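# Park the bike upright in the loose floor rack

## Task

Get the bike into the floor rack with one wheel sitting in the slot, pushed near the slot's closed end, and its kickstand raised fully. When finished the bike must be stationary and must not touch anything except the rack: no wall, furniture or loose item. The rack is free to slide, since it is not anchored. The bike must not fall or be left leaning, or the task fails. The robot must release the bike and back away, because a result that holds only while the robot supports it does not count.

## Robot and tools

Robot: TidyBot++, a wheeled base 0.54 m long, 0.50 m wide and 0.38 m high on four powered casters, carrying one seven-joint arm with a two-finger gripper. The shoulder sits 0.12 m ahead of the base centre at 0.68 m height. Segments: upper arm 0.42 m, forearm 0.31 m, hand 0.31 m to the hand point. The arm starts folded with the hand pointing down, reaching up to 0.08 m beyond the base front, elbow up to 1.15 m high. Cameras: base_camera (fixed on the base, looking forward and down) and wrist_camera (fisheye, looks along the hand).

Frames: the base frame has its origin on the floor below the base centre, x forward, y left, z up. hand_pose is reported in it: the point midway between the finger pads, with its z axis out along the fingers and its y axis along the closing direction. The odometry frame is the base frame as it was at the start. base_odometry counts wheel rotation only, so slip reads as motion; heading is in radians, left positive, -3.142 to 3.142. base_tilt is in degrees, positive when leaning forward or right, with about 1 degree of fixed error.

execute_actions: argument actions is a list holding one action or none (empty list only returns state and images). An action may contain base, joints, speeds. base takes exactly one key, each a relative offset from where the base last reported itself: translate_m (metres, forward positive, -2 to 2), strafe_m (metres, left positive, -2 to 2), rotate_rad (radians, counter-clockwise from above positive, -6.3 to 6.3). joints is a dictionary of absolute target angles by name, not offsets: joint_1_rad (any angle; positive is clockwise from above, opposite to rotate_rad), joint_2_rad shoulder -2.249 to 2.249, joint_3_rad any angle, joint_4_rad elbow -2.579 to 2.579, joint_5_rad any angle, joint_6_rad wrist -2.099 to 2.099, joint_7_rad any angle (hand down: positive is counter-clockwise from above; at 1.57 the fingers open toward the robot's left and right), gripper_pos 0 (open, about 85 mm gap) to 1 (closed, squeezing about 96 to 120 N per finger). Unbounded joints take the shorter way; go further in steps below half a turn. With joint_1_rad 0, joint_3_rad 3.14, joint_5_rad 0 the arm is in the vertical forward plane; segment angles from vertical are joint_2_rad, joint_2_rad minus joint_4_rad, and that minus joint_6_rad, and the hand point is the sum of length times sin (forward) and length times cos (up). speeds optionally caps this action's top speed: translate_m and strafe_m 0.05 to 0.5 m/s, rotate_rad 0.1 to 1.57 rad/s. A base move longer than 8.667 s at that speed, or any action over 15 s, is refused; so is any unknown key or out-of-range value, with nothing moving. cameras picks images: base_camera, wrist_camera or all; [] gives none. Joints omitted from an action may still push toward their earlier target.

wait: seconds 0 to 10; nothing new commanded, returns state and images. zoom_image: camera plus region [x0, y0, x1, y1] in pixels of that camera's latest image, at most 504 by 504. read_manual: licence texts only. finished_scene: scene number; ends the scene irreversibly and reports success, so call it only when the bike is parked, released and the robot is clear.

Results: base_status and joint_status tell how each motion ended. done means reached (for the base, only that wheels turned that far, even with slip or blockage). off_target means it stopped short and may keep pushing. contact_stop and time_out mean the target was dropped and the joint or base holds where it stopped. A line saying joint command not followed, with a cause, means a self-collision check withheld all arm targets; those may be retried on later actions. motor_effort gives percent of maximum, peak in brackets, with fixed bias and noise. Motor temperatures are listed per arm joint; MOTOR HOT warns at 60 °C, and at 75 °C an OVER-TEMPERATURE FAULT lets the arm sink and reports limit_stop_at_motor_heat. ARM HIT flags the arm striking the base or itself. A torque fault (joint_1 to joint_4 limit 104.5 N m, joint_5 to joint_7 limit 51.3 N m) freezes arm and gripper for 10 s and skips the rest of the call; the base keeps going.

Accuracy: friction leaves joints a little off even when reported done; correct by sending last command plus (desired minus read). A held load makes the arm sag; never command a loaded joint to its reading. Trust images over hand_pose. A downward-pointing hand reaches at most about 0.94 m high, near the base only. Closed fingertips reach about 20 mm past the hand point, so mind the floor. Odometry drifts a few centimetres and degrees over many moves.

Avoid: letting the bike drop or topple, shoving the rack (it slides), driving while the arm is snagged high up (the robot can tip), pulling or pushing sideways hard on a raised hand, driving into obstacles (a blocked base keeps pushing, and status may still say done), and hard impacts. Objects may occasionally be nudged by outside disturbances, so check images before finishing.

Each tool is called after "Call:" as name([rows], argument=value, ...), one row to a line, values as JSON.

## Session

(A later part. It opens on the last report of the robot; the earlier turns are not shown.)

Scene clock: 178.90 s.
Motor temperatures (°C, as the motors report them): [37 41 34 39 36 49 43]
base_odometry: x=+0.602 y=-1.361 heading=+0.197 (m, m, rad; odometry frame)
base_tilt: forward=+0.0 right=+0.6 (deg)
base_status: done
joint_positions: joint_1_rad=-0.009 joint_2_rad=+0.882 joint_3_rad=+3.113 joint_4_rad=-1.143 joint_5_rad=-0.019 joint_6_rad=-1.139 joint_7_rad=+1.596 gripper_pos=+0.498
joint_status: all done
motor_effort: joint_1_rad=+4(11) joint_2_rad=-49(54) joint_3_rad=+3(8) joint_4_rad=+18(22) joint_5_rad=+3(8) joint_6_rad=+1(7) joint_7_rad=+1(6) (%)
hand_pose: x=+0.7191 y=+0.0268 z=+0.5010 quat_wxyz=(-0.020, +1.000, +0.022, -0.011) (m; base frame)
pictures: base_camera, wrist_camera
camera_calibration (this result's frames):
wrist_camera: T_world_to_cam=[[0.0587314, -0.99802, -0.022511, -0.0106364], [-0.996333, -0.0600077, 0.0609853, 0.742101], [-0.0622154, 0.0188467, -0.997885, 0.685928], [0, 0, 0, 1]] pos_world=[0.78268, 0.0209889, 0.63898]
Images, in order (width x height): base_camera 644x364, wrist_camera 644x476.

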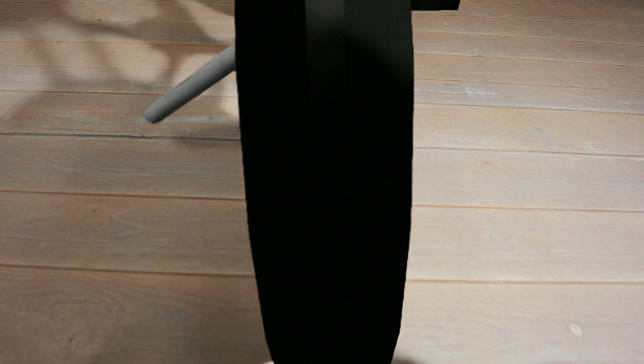

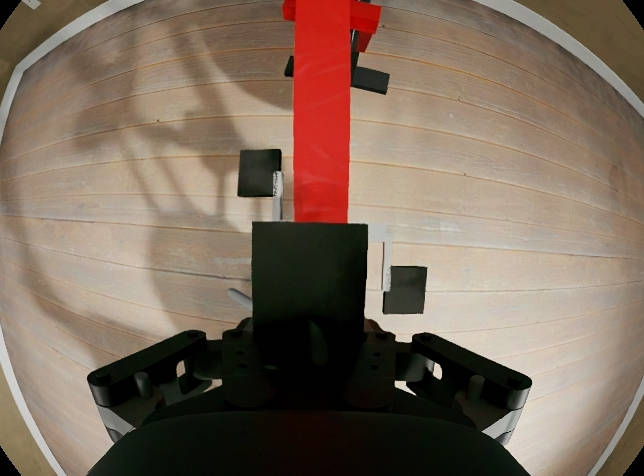

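Seems over the lip. About .27 remains.

Call:
execute_actions([
  {"base":{"translate_m":0.27},"speeds":{"translate_m":0.07}},
], cameras=["wrist_camera"])

Call:
execute_actions([
  {"joints":{"gripper_pos":0.2}},
])

Scene clock: 183.33 s.
Motor temperatures (°C, as the motors report them): [37 42 34 39 36 49 43]
base_odometry: x=+0.867 y=-1.309 heading=+0.196 (m, m, rad; odometry frame)
base_tilt: forward=+0.0 right=+0.6 (deg)
base_status: done
joint_positions: joint_1_rad=+0.009 joint_2_rad=+0.883 joint_3_rad=+3.122 joint_4_rad=-1.138 joint_5_rad=-0.019 joint_6_rad=-1.138 joint_7_rad=+1.567 gripper_pos=+0.499
joint_status: not commanded
motor_effort: joint_1_rad=+2(5) joint_2_rad=-48(54) joint_3_rad=+1(4) joint_4_rad=+16(22) joint_5_rad=+3(6) joint_6_rad=-1(6) joint_7_rad=+3(6) (%)
hand_pose: x=+0.7216 y=+0.0114 z=+0.5014 quat_wxyz=(-0.016, +1.000, -0.004, -0.009) (m; base frame)
pictures: wrist_camera
camera_calibration (this result's frames):
wrist_camera: T_world_to_cam=[[0.00623536, -0.999869, -0.0149236, 0.00789994], [-0.998292, -0.00709099, 0.0579852, 0.746015], [-0.0580835, 0.0145366, -0.998206, 0.683993], [0, 0, 0, 1]] pos_world=[0.78442, 0.00324597, 0.639625]
Images, in order (width x height): wrist_camera 644x476.

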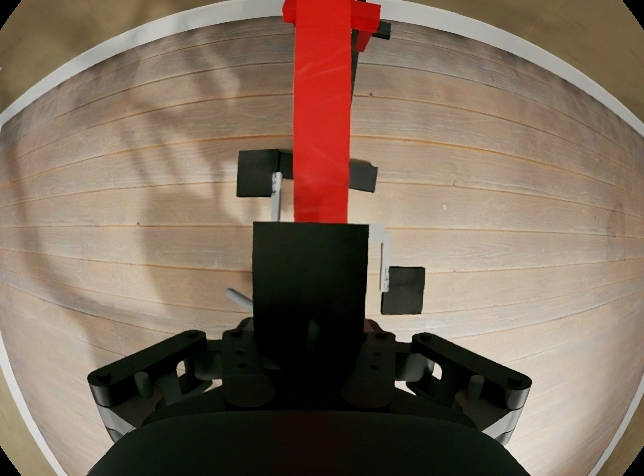

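Scene clock: 184.37 s.
Motor temperatures (°C, as the motors report them): [37 42 34 39 36 49 43]
base_odometry: x=+0.867 y=-1.309 heading=+0.196 (m, m, rad; odometry frame)
base_tilt: forward=+0.0 right=+0.6 (deg)
base_status: not commanded
joint_positions: joint_1_rad=+0.016 joint_2_rad=+0.875 joint_3_rad=+3.136 joint_4_rad=-1.138 joint_5_rad=-0.019 joint_6_rad=-1.138 joint_7_rad=+1.567 gripper_pos=+0.200
joint_status: all done
motor_effort: joint_1_rad=-1(2) joint_2_rad=-45(48) joint_3_rad=-1(2) joint_4_rad=+15(16) joint_5_rad=-2(4) joint_6_rad=+0(1) joint_7_rad=+0(3) (%)
hand_pose: x=+0.7232 y=+0.0000 z=+0.5057 quat_wxyz=(-0.011, +1.000, -0.012, -0.005) (m; base frame)
pictures: base_camera, wrist_camera
camera_calibration (this result's frames):
wrist_camera: T_world_to_cam=[[-0.00948042, -0.999945, -0.00457271, 0.00271041], [-0.998678, 0.00923713, 0.0505746, 0.751257], [-0.0505296, 0.00504613, -0.99871, 0.683281], [0, 0, 0, 1]] pos_world=[0.784816, -0.00767713, 0.644417]
Images, in order (width x height): base_camera 644x364, wrist_camera 644x476.

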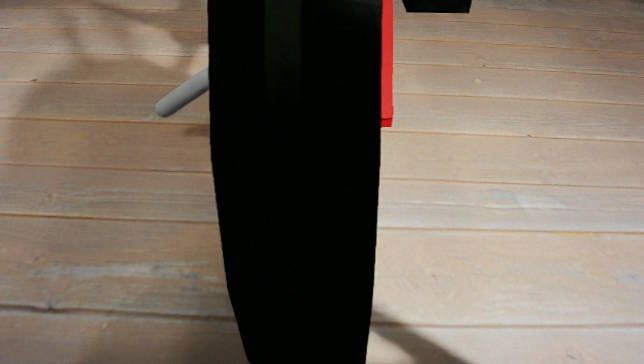

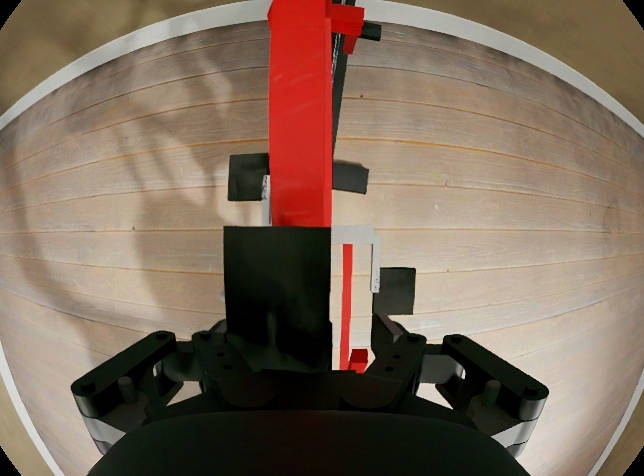

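Call:
execute_actions([
  {"joints":{"gripper_pos":0,"joint_2_rad":0.7,"joint_4_rad":-1.05,"joint_6_rad":-1.39}},
], cameras=[])

Call:
execute_actions([
  {"base":{"strafe_m":0.2},"speeds":{"strafe_m":0.1},"joints":{"gripper_pos":1,"joint_7_rad":3.14}},
], cameras=[])

Call:
execute_actions([
  {"joints":{"joint_2_rad":1.35,"joint_4_rad":-0.98,"joint_6_rad":-0.81}},
])

Scene clock: 185.83 s.
Motor temperatures (°C, as the motors report them): [37 42 34 39 36 49 43]
base_odometry: x=+0.867 y=-1.309 heading=+0.197 (m, m, rad; odometry frame)
base_tilt: forward=+0.0 right=+0.6 (deg)
base_status: not commanded
joint_positions: joint_1_rad=+0.016 joint_2_rad=+0.696 joint_3_rad=+3.136 joint_4_rad=-1.052 joint_5_rad=-0.019 joint_6_rad=-1.369 joint_7_rad=+1.567 gripper_pos=+0.000
joint_status: all done
motor_effort: joint_1_rad=+0(0) joint_2_rad=-42(48) joint_3_rad=-1(1) joint_4_rad=+17(16) joint_5_rad=-1(1) joint_6_rad=+0(1) joint_7_rad=+1(1) (%)
hand_pose: x=+0.7058 y=+0.0005 z=+0.6385 quat_wxyz=(-0.011, +1.000, -0.010, +0.012) (m; base frame)
pictures: none
No camera images: the call's "cameras" was empty. Leave "cameras" out to get every camera's image.

Scene clock: 188.40 s.
Motor temperatures (°C, as the motors report them): [37 42 34 39 36 49 43]
base_odometry: x=+0.828 y=-1.113 heading=+0.196 (m, m, rad; odometry frame)
base_tilt: forward=+0.0 right=+0.6 (deg)
base_status: done
joint_positions: joint_1_rad=+0.024 joint_2_rad=+0.696 joint_3_rad=+3.137 joint_4_rad=-1.052 joint_5_rad=-0.019 joint_6_rad=-1.369 joint_7_rad=+3.135 gripper_pos=+0.999
joint_status: all done
motor_effort: joint_1_rad=+0(3) joint_2_rad=-41(42) joint_3_rad=-1(2) joint_4_rad=+16(17) joint_5_rad=-1(3) joint_6_rad=+0(0) joint_7_rad=+1(1) (%)
hand_pose: x=+0.7057 y=-0.0045 z=+0.6385 quat_wxyz=(+0.001, +0.718, +0.696, +0.016) (m; base frame)
pictures: none
No camera images: the call's "cameras" was empty. Leave "cameras" out to get every camera's image.

Scene clock: 190.47 s.
Motor temperatures (°C, as the motors report them): [37 42 34 39 36 49 43]
base_odometry: x=+0.828 y=-1.113 heading=+0.196 (m, m, rad; odometry frame)
base_tilt: forward=+0.0 right=+0.6 (deg)
base_status: not commanded
joint_positions: joint_1_rad=+0.024 joint_2_rad=+1.346 joint_3_rad=+3.137 joint_4_rad=-0.990 joint_5_rad=-0.019 joint_6_rad=-0.834 joint_7_rad=+3.135 gripper_pos=+0.999
joint_status: all done
motor_effort: joint_1_rad=+0(0) joint_2_rad=-49(53) joint_3_rad=-1(1) joint_4_rad=+12(16) joint_5_rad=-2(1) joint_6_rad=+0(0) joint_7_rad=+0(1) (%)
hand_pose: x=+0.7472 y=-0.0065 z=+0.2469 quat_wxyz=(-0.017, +0.722, +0.692, -0.003) (m; base frame)
pictures: base_camera, wrist_camera
camera_calibration (this result's frames):
wrist_camera: T_world_to_cam=[[0.99958, -0.027, -0.0104902, -0.750914], [-0.0267581, -0.999388, 0.022552, 0.0625045], [-0.0110926, -0.0222619, -0.999691, 0.39667], [0, 0, 0, 1]] pos_world=[0.756671, 0.0510221, 0.38726]
Images, in order (width x height): base_camera 644x364, wrist_camera 644x476.

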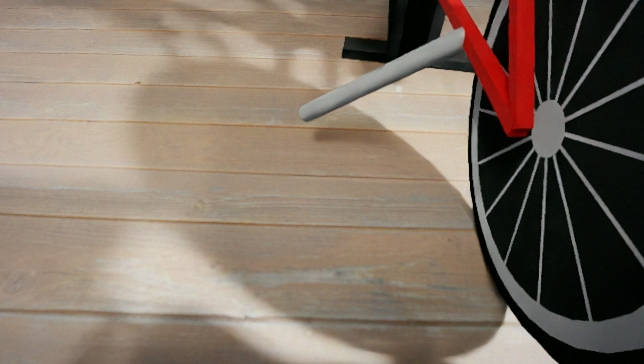

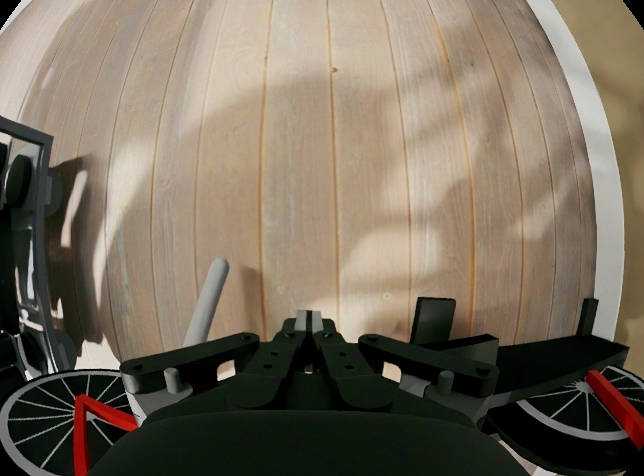

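Call:
execute_actions([
  {"joints":{"joint_1_rad":0.07,"joint_2_rad":1.615,"joint_4_rad":-1.065,"joint_6_rad":-0.3}},
], cameras=["base_camera"])

Call:
execute_actions([
  {"joints":{"joint_6_rad":-1.3}},
])

Scene clock: 192.20 s.
Motor temperatures (°C, as the motors report them): [37 42 34 39 36 49 43]
base_odometry: x=+0.828 y=-1.113 heading=+0.196 (m, m, rad; odometry frame)
base_tilt: forward=+0.0 right=+0.6 (deg)
base_status: not commanded
joint_positions: joint_1_rad=+0.055 joint_2_rad=+1.620 joint_3_rad=+3.137 joint_4_rad=-1.067 joint_5_rad=-0.019 joint_6_rad=-0.324 joint_7_rad=+3.135 gripper_pos=+0.999
joint_status: all done
motor_effort: joint_1_rad=+0(1) joint_2_rad=-47(53) joint_3_rad=-1(2) joint_4_rad=+8(13) joint_5_rad=-1(1) joint_6_rad=+1(2) joint_7_rad=+0(1) (%)
hand_pose: x=+0.7172 y=-0.0267 z=+0.0700 quat_wxyz=(+0.043, +0.733, +0.677, +0.049) (m; base frame)
pictures: base_camera
Images, in order (width x height): base_camera 644x364.

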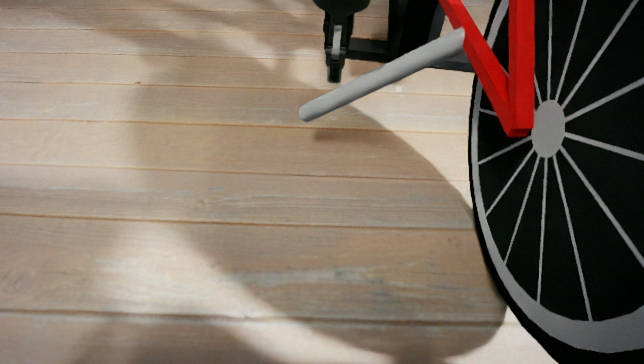

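Scene clock: 193.83 s.
Motor temperatures (°C, as the motors report them): [37 42 34 39 36 49 43]
base_odometry: x=+0.828 y=-1.113 heading=+0.196 (m, m, rad; odometry frame)
base_tilt: forward=+0.0 right=+0.6 (deg)
base_status: not commanded
joint_positions: joint_1_rad=+0.056 joint_2_rad=+1.624 joint_3_rad=+3.138 joint_4_rad=-1.068 joint_5_rad=-0.019 joint_6_rad=-1.295 joint_7_rad=+3.135 gripper_pos=+0.999
joint_status: all done
motor_effort: joint_1_rad=+0(6) joint_2_rad=-41(47) joint_3_rad=-1(5) joint_4_rad=+3(8) joint_5_rad=-2(2) joint_6_rad=-6(14) joint_7_rad=+1(1) (%)
hand_pose: x=+0.4426 y=-0.0092 z=+0.1698 quat_wxyz=(-0.304, +0.668, +0.620, -0.276) (m; base frame)
pictures: base_camera, wrist_camera
camera_calibration (this result's frames):
wrist_camera: T_world_to_cam=[[0.675351, -0.0318542, -0.736809, -0.180551], [-0.0370154, -0.999272, 0.00927325, 0.0602511], [-0.736567, 0.0210105, -0.676038, 0.582759], [0, 0, 0, 1]] pos_world=[0.553407, 0.0422119, 0.260376]
Images, in order (width x height): base_camera 644x364, wrist_camera 644x476.

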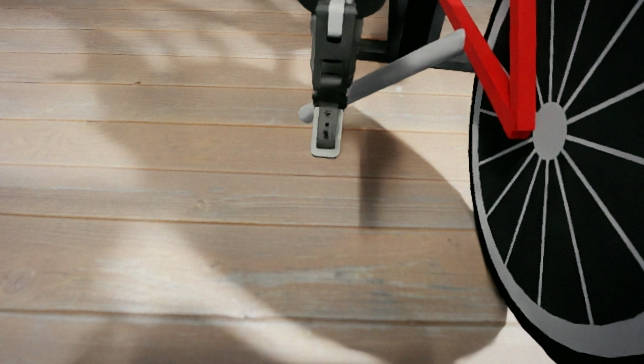

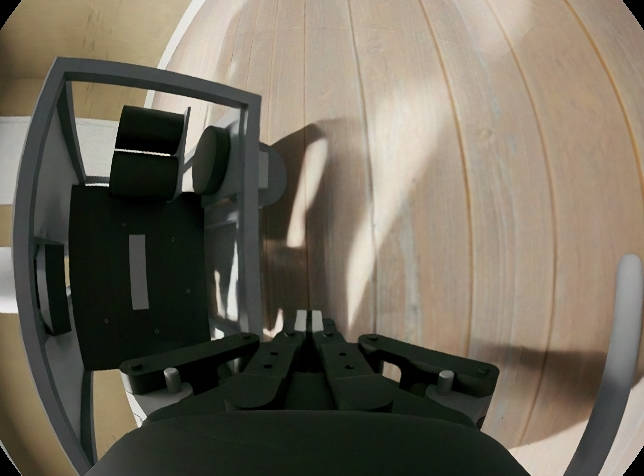

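Slipped off; retry further inboard.

Call:
execute_actions([
  {"joints":{"joint_1_rad":-0.12,"joint_6_rad":-0.3}},
], cameras=[])

Call:
execute_actions([
  {"joints":{"joint_1_rad":0.16,"joint_2_rad":1.65}},
], cameras=[])

Call:
execute_actions([
  {"joints":{"joint_6_rad":-1.1}},
], cameras=["base_camera"])

Call:
execute_actions([
  {"joints":{"joint_6_rad":-1.45}},
], cameras=["base_camera"])

Scene clock: 195.33 s.
Motor temperatures (°C, as the motors report them): [37 42 34 39 36 49 43]
base_odometry: x=+0.828 y=-1.113 heading=+0.196 (m, m, rad; odometry frame)
base_tilt: forward=+0.0 right=+0.6 (deg)
base_status: not commanded
joint_positions: joint_1_rad=-0.116 joint_2_rad=+1.622 joint_3_rad=+3.138 joint_4_rad=-1.063 joint_5_rad=-0.019 joint_6_rad=-0.306 joint_7_rad=+3.135 gripper_pos=+0.999
joint_status: all done
motor_effort: joint_1_rad=+0(3) joint_2_rad=-46(49) joint_3_rad=-1(3) joint_4_rad=+8(12) joint_5_rad=-1(1) joint_6_rad=+1(6) joint_7_rad=+1(1) (%)
hand_pose: x=+0.7200 y=+0.0748 z=+0.0705 quat_wxyz=(+0.046, +0.672, +0.736, +0.060) (m; base frame)
pictures: none
No camera images: the call's "cameras" was empty. Leave "cameras" out to get every camera's image.

Scene clock: 196.87 s.
Motor temperatures (°C, as the motors report them): [37 42 34 39 36 49 43]
base_odometry: x=+0.828 y=-1.113 heading=+0.196 (m, m, rad; odometry frame)
base_tilt: forward=+0.0 right=+0.6 (deg)
base_status: not commanded
joint_positions: joint_1_rad=+0.161 joint_2_rad=+1.624 joint_3_rad=+3.146 joint_4_rad=-1.063 joint_5_rad=-0.019 joint_6_rad=-0.306 joint_7_rad=+3.135 gripper_pos=+0.999
joint_status: all done
motor_effort: joint_1_rad=-1(4) joint_2_rad=-46(47) joint_3_rad=-1(3) joint_4_rad=+8(8) joint_5_rad=-1(2) joint_6_rad=+1(1) joint_7_rad=+1(1) (%)
hand_pose: x=+0.7153 y=-0.0965 z=+0.0688 quat_wxyz=(+0.055, +0.767, +0.637, +0.049) (m; base frame)
pictures: none
No camera images: the call's "cameras" was empty. Leave "cameras" out to get every camera's image.

Scene clock: 198.00 s.
Motor temperatures (°C, as the motors report them): [37 42 34 39 36 49 43]
base_odometry: x=+0.828 y=-1.113 heading=+0.196 (m, m, rad; odometry frame)
base_tilt: forward=+0.0 right=+0.6 (deg)
base_status: not commanded
joint_positions: joint_1_rad=+0.156 joint_2_rad=+1.578 joint_3_rad=+3.143 joint_4_rad=-0.957 joint_5_rad=-0.019 joint_6_rad=-0.948 joint_7_rad=+3.135 gripper_pos=+0.999
joint_status: joint_6_rad off_target (ended at -0.948, target -1.100)
motor_effort: joint_1_rad=+2(4) joint_2_rad=-31(46) joint_3_rad=+1(4) joint_4_rad=-13(14) joint_5_rad=+0(2) joint_6_rad=-21(24) joint_7_rad=+0(0) (%)
hand_pose: x=+0.6098 y=-0.0714 z=+0.1272 quat_wxyz=(-0.133, +0.755, +0.633, -0.106) (m; base frame)
pictures: base_camera
Images, in order (width x height): base_camera 644x364.

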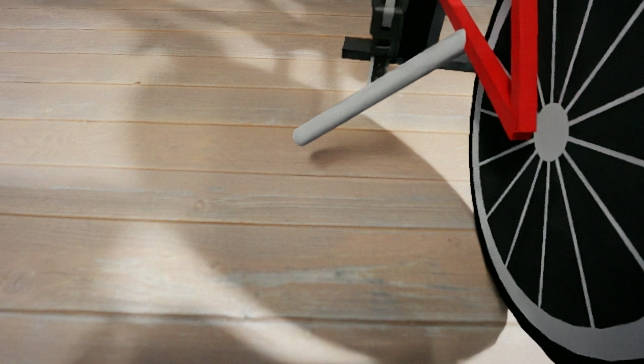

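Scene clock: 199.27 s.
Motor temperatures (°C, as the motors report them): [37 42 34 39 36 49 43]
base_odometry: x=+0.828 y=-1.113 heading=+0.196 (m, m, rad; odometry frame)
base_tilt: forward=+0.0 right=+0.6 (deg)
base_status: not commanded
joint_positions: joint_1_rad=+0.156 joint_2_rad=+1.658 joint_3_rad=+3.146 joint_4_rad=-1.072 joint_5_rad=-0.019 joint_6_rad=-1.444 joint_7_rad=+3.135 gripper_pos=+0.999
joint_status: all done
motor_effort: joint_1_rad=+0(4) joint_2_rad=-39(46) joint_3_rad=-1(4) joint_4_rad=+2(15) joint_5_rad=-1(3) joint_6_rad=-7(24) joint_7_rad=+1(0) (%)
hand_pose: x=+0.3946 y=-0.0377 z=+0.1975 quat_wxyz=(-0.378, +0.667, +0.558, -0.317) (m; base frame)
pictures: base_camera
Images, in order (width x height): base_camera 644x364.

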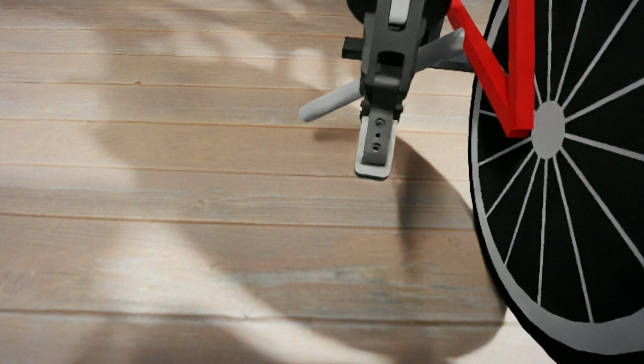

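Call:
execute_actions([
  {"joints":{"joint_1_rad":-0.12,"joint_6_rad":-0.27}},
], cameras=[])

Call:
execute_actions([
  {"joints":{"joint_1_rad":0.12}},
], cameras=[])

Call:
execute_actions([
  {"joints":{"joint_6_rad":-0.7,"joint_4_rad":-1.2,"joint_2_rad":1.7}},
], cameras=["base_camera"])

Call:
execute_actions([
  {"joints":{"joint_1_rad":0.17,"joint_6_rad":-0.85,"joint_4_rad":-1.36,"joint_2_rad":1.75}},
], cameras=["base_camera"])

Scene clock: 201.00 s.
Motor temperatures (°C, as the motors report them): [37 42 34 39 36 49 43]
base_odometry: x=+0.828 y=-1.113 heading=+0.196 (m, m, rad; odometry frame)
base_tilt: forward=+0.0 right=+0.6 (deg)
base_status: not commanded
joint_positions: joint_1_rad=-0.117 joint_2_rad=+1.651 joint_3_rad=+3.144 joint_4_rad=-1.062 joint_5_rad=-0.019 joint_6_rad=-0.278 joint_7_rad=+3.135 gripper_pos=+0.999
joint_status: all done
motor_effort: joint_1_rad=-1(3) joint_2_rad=-46(50) joint_3_rad=-1(2) joint_4_rad=+8(12) joint_5_rad=-2(0) joint_6_rad=+1(7) joint_7_rad=+1(1) (%)
hand_pose: x=+0.7114 y=+0.0711 z=+0.0543 quat_wxyz=(+0.048, +0.672, +0.737, +0.058) (m; base frame)
pictures: none
No camera images: the call's "cameras" was empty. Leave "cameras" out to get every camera's image.

Scene clock: 202.47 s.
Motor temperatures (°C, as the motors report them): [37 42 34 39 36 49 43]
base_odometry: x=+0.828 y=-1.113 heading=+0.196 (m, m, rad; odometry frame)
base_tilt: forward=+0.0 right=+0.6 (deg)
base_status: not commanded
joint_positions: joint_1_rad=+0.124 joint_2_rad=+1.651 joint_3_rad=+3.147 joint_4_rad=-1.062 joint_5_rad=-0.019 joint_6_rad=-0.278 joint_7_rad=+3.135 gripper_pos=+0.999
joint_status: all done
motor_effort: joint_1_rad=-1(4) joint_2_rad=-46(46) joint_3_rad=-1(3) joint_4_rad=+8(8) joint_5_rad=-2(1) joint_6_rad=+1(1) joint_7_rad=+1(0) (%)
hand_pose: x=+0.7111 y=-0.0739 z=+0.0543 quat_wxyz=(+0.056, +0.755, +0.651, +0.050) (m; base frame)
pictures: none
No camera images: the call's "cameras" was empty. Leave "cameras" out to get every camera's image.

Scene clock: 203.57 s.
Motor temperatures (°C, as the motors report them): [37 42 34 39 36 49 43]
base_odometry: x=+0.828 y=-1.113 heading=+0.196 (m, m, rad; odometry frame)
base_tilt: forward=+0.0 right=+0.6 (deg)
base_status: not commanded
joint_positions: joint_1_rad=+0.107 joint_2_rad=+1.578 joint_3_rad=+3.133 joint_4_rad=-1.096 joint_5_rad=-0.019 joint_6_rad=-0.615 joint_7_rad=+3.135 gripper_pos=+0.999
joint_status: joint_2_rad off_target (ended at +1.578, target +1.700); joint_4_rad off_target (ended at -1.096, target -1.200); joint_6_rad off_target (ended at -0.615, target -0.700)
motor_effort: joint_1_rad=+2(5) joint_2_rad=-20(46) joint_3_rad=+1(5) joint_4_rad=-11(13) joint_5_rad=+0(2) joint_6_rad=-13(15) joint_7_rad=+1(0) (%)
hand_pose: x=+0.6337 y=-0.0453 z=+0.0905 quat_wxyz=(-0.061, +0.749, +0.658, -0.043) (m; base frame)
pictures: base_camera
Images, in order (width x height): base_camera 644x364.

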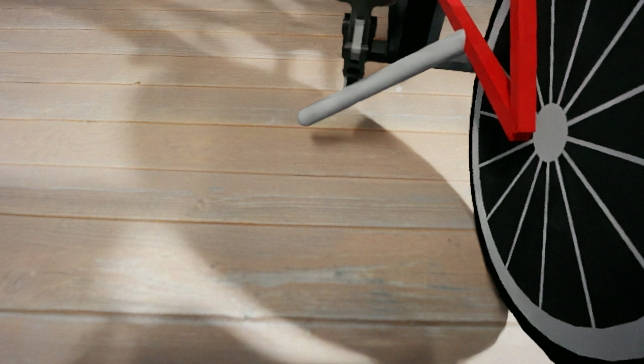

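Scene clock: 205.20 s.
Motor temperatures (°C, as the motors report them): [37 42 34 39 36 49 43]
base_odometry: x=+0.828 y=-1.113 heading=+0.196 (m, m, rad; odometry frame)
base_tilt: forward=+0.0 right=+0.6 (deg)
base_status: not commanded
joint_positions: joint_1_rad=+0.160 joint_2_rad=+1.746 joint_3_rad=+3.148 joint_4_rad=-1.360 joint_5_rad=-0.019 joint_6_rad=-0.835 joint_7_rad=+3.135 gripper_pos=+0.999
joint_status: all done
motor_effort: joint_1_rad=+0(5) joint_2_rad=-34(46) joint_3_rad=-1(4) joint_4_rad=-3(16) joint_5_rad=-1(2) joint_6_rad=-6(14) joint_7_rad=+1(1) (%)
hand_pose: x=+0.3188 y=-0.0302 z=+0.0772 quat_wxyz=(-0.296, +0.709, +0.588, -0.253) (m; base frame)
pictures: base_camera
Images, in order (width x height): base_camera 644x364.

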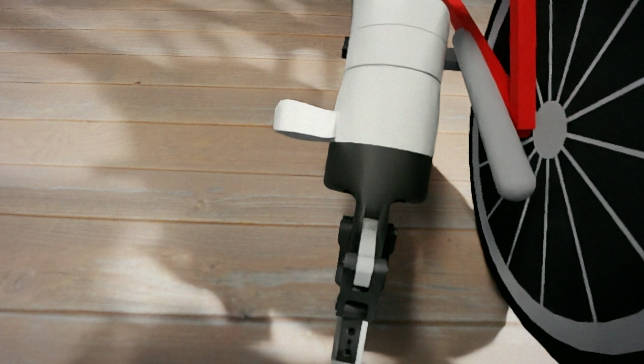

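Folded. Nudge forward, then clear and inspect.

Call:
execute_actions([
  {"base":{"translate_m":0.04},"speeds":{"translate_m":0.05},"joints":{"joint_1_rad":-0.3,"joint_2_rad":1.55}},
], cameras=[])

Call:
execute_actions([
  {"base":{"translate_m":-0.1}},
], cameras=[])

Call:
execute_actions([
  {"base":{"strafe_m":0.4},"joints":{"joint_1_rad":0,"joint_2_rad":1.0,"joint_4_rad":-1.4,"joint_6_rad":0.3,"joint_7_rad":1.57}},
], cameras=["wrist_camera"])

Scene clock: 206.97 s.
Motor temperatures (°C, as the motors report them): [37 42 34 39 36 49 43]
base_odometry: x=+0.867 y=-1.105 heading=+0.197 (m, m, rad; odometry frame)
base_tilt: forward=+0.0 right=+0.6 (deg)
base_status: done
joint_positions: joint_1_rad=-0.292 joint_2_rad=+1.568 joint_3_rad=+3.148 joint_4_rad=-1.359 joint_5_rad=-0.019 joint_6_rad=-0.835 joint_7_rad=+3.135 gripper_pos=+0.999
joint_status: all done
motor_effort: joint_1_rad=+0(3) joint_2_rad=-39(39) joint_3_rad=-1(3) joint_4_rad=+0(4) joint_5_rad=-2(2) joint_6_rad=-5(6) joint_7_rad=+0(1) (%)
hand_pose: x=+0.4121 y=+0.0902 z=+0.1227 quat_wxyz=(-0.183, +0.578, +0.757, -0.245) (m; base frame)
pictures: none
No camera images: the call's "cameras" was empty. Leave "cameras" out to get every camera's image.

Scene clock: 208.23 s.
Motor temperatures (°C, as the motors report them): [37 42 34 39 36 49 43]
base_odometry: x=+0.769 y=-1.124 heading=+0.196 (m, m, rad; odometry frame)
base_tilt: forward=+0.0 right=+0.6 (deg)
base_status: done
joint_positions: joint_1_rad=-0.293 joint_2_rad=+1.567 joint_3_rad=+3.148 joint_4_rad=-1.360 joint_5_rad=-0.019 joint_6_rad=-0.835 joint_7_rad=+3.135 gripper_pos=+0.999
joint_status: not commanded
motor_effort: joint_1_rad=+0(3) joint_2_rad=-38(40) joint_3_rad=-1(2) joint_4_rad=+0(2) joint_5_rad=-1(1) joint_6_rad=-5(5) joint_7_rad=+1(1) (%)
hand_pose: x=+0.4119 y=+0.0904 z=+0.1231 quat_wxyz=(-0.183, +0.578, +0.757, -0.245) (m; base frame)
pictures: none
No camera images: the call's "cameras" was empty. Leave "cameras" out to get every camera's image.

Scene clock: 210.53 s.
Motor temperatures (°C, as the motors report them): [37 42 34 39 36 49 43]
base_odometry: x=+0.691 y=-0.732 heading=+0.197 (m, m, rad; odometry frame)
base_tilt: forward=+0.0 right=+0.6 (deg)
base_status: done
joint_positions: joint_1_rad=-0.018 joint_2_rad=+0.998 joint_3_rad=+3.148 joint_4_rad=-1.392 joint_5_rad=-0.019 joint_6_rad=+0.287 joint_7_rad=+1.588 gripper_pos=+0.999
joint_status: all done
motor_effort: joint_1_rad=+0(3) joint_2_rad=-48(49) joint_3_rad=+0(3) joint_4_rad=+16(17) joint_5_rad=-1(2) joint_6_rad=+7(8) joint_7_rad=+1(0) (%)
hand_pose: x=+0.9553 y=+0.0107 z=+0.5220 quat_wxyz=(+0.001, +0.868, +0.006, +0.496) (m; base frame)
pictures: wrist_camera
camera_calibration (this result's frames):
wrist_camera: T_world_to_cam=[[0.00161837, -0.999565, 0.0294537, -0.0126931], [-0.542581, -0.0256189, -0.839613, 1.01154], [0.840002, -0.0146222, -0.542387, -0.377455], [0, 0, 0, 1]] pos_world=[0.865927, 0.00770786, 0.64495]
Images, in order (width x height): wrist_camera 644x476.

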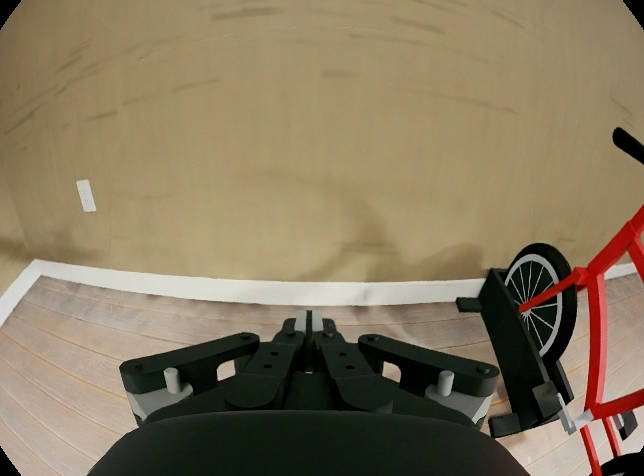

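Call:
finished_scene(scene=1)

The scene is finished: the task was done.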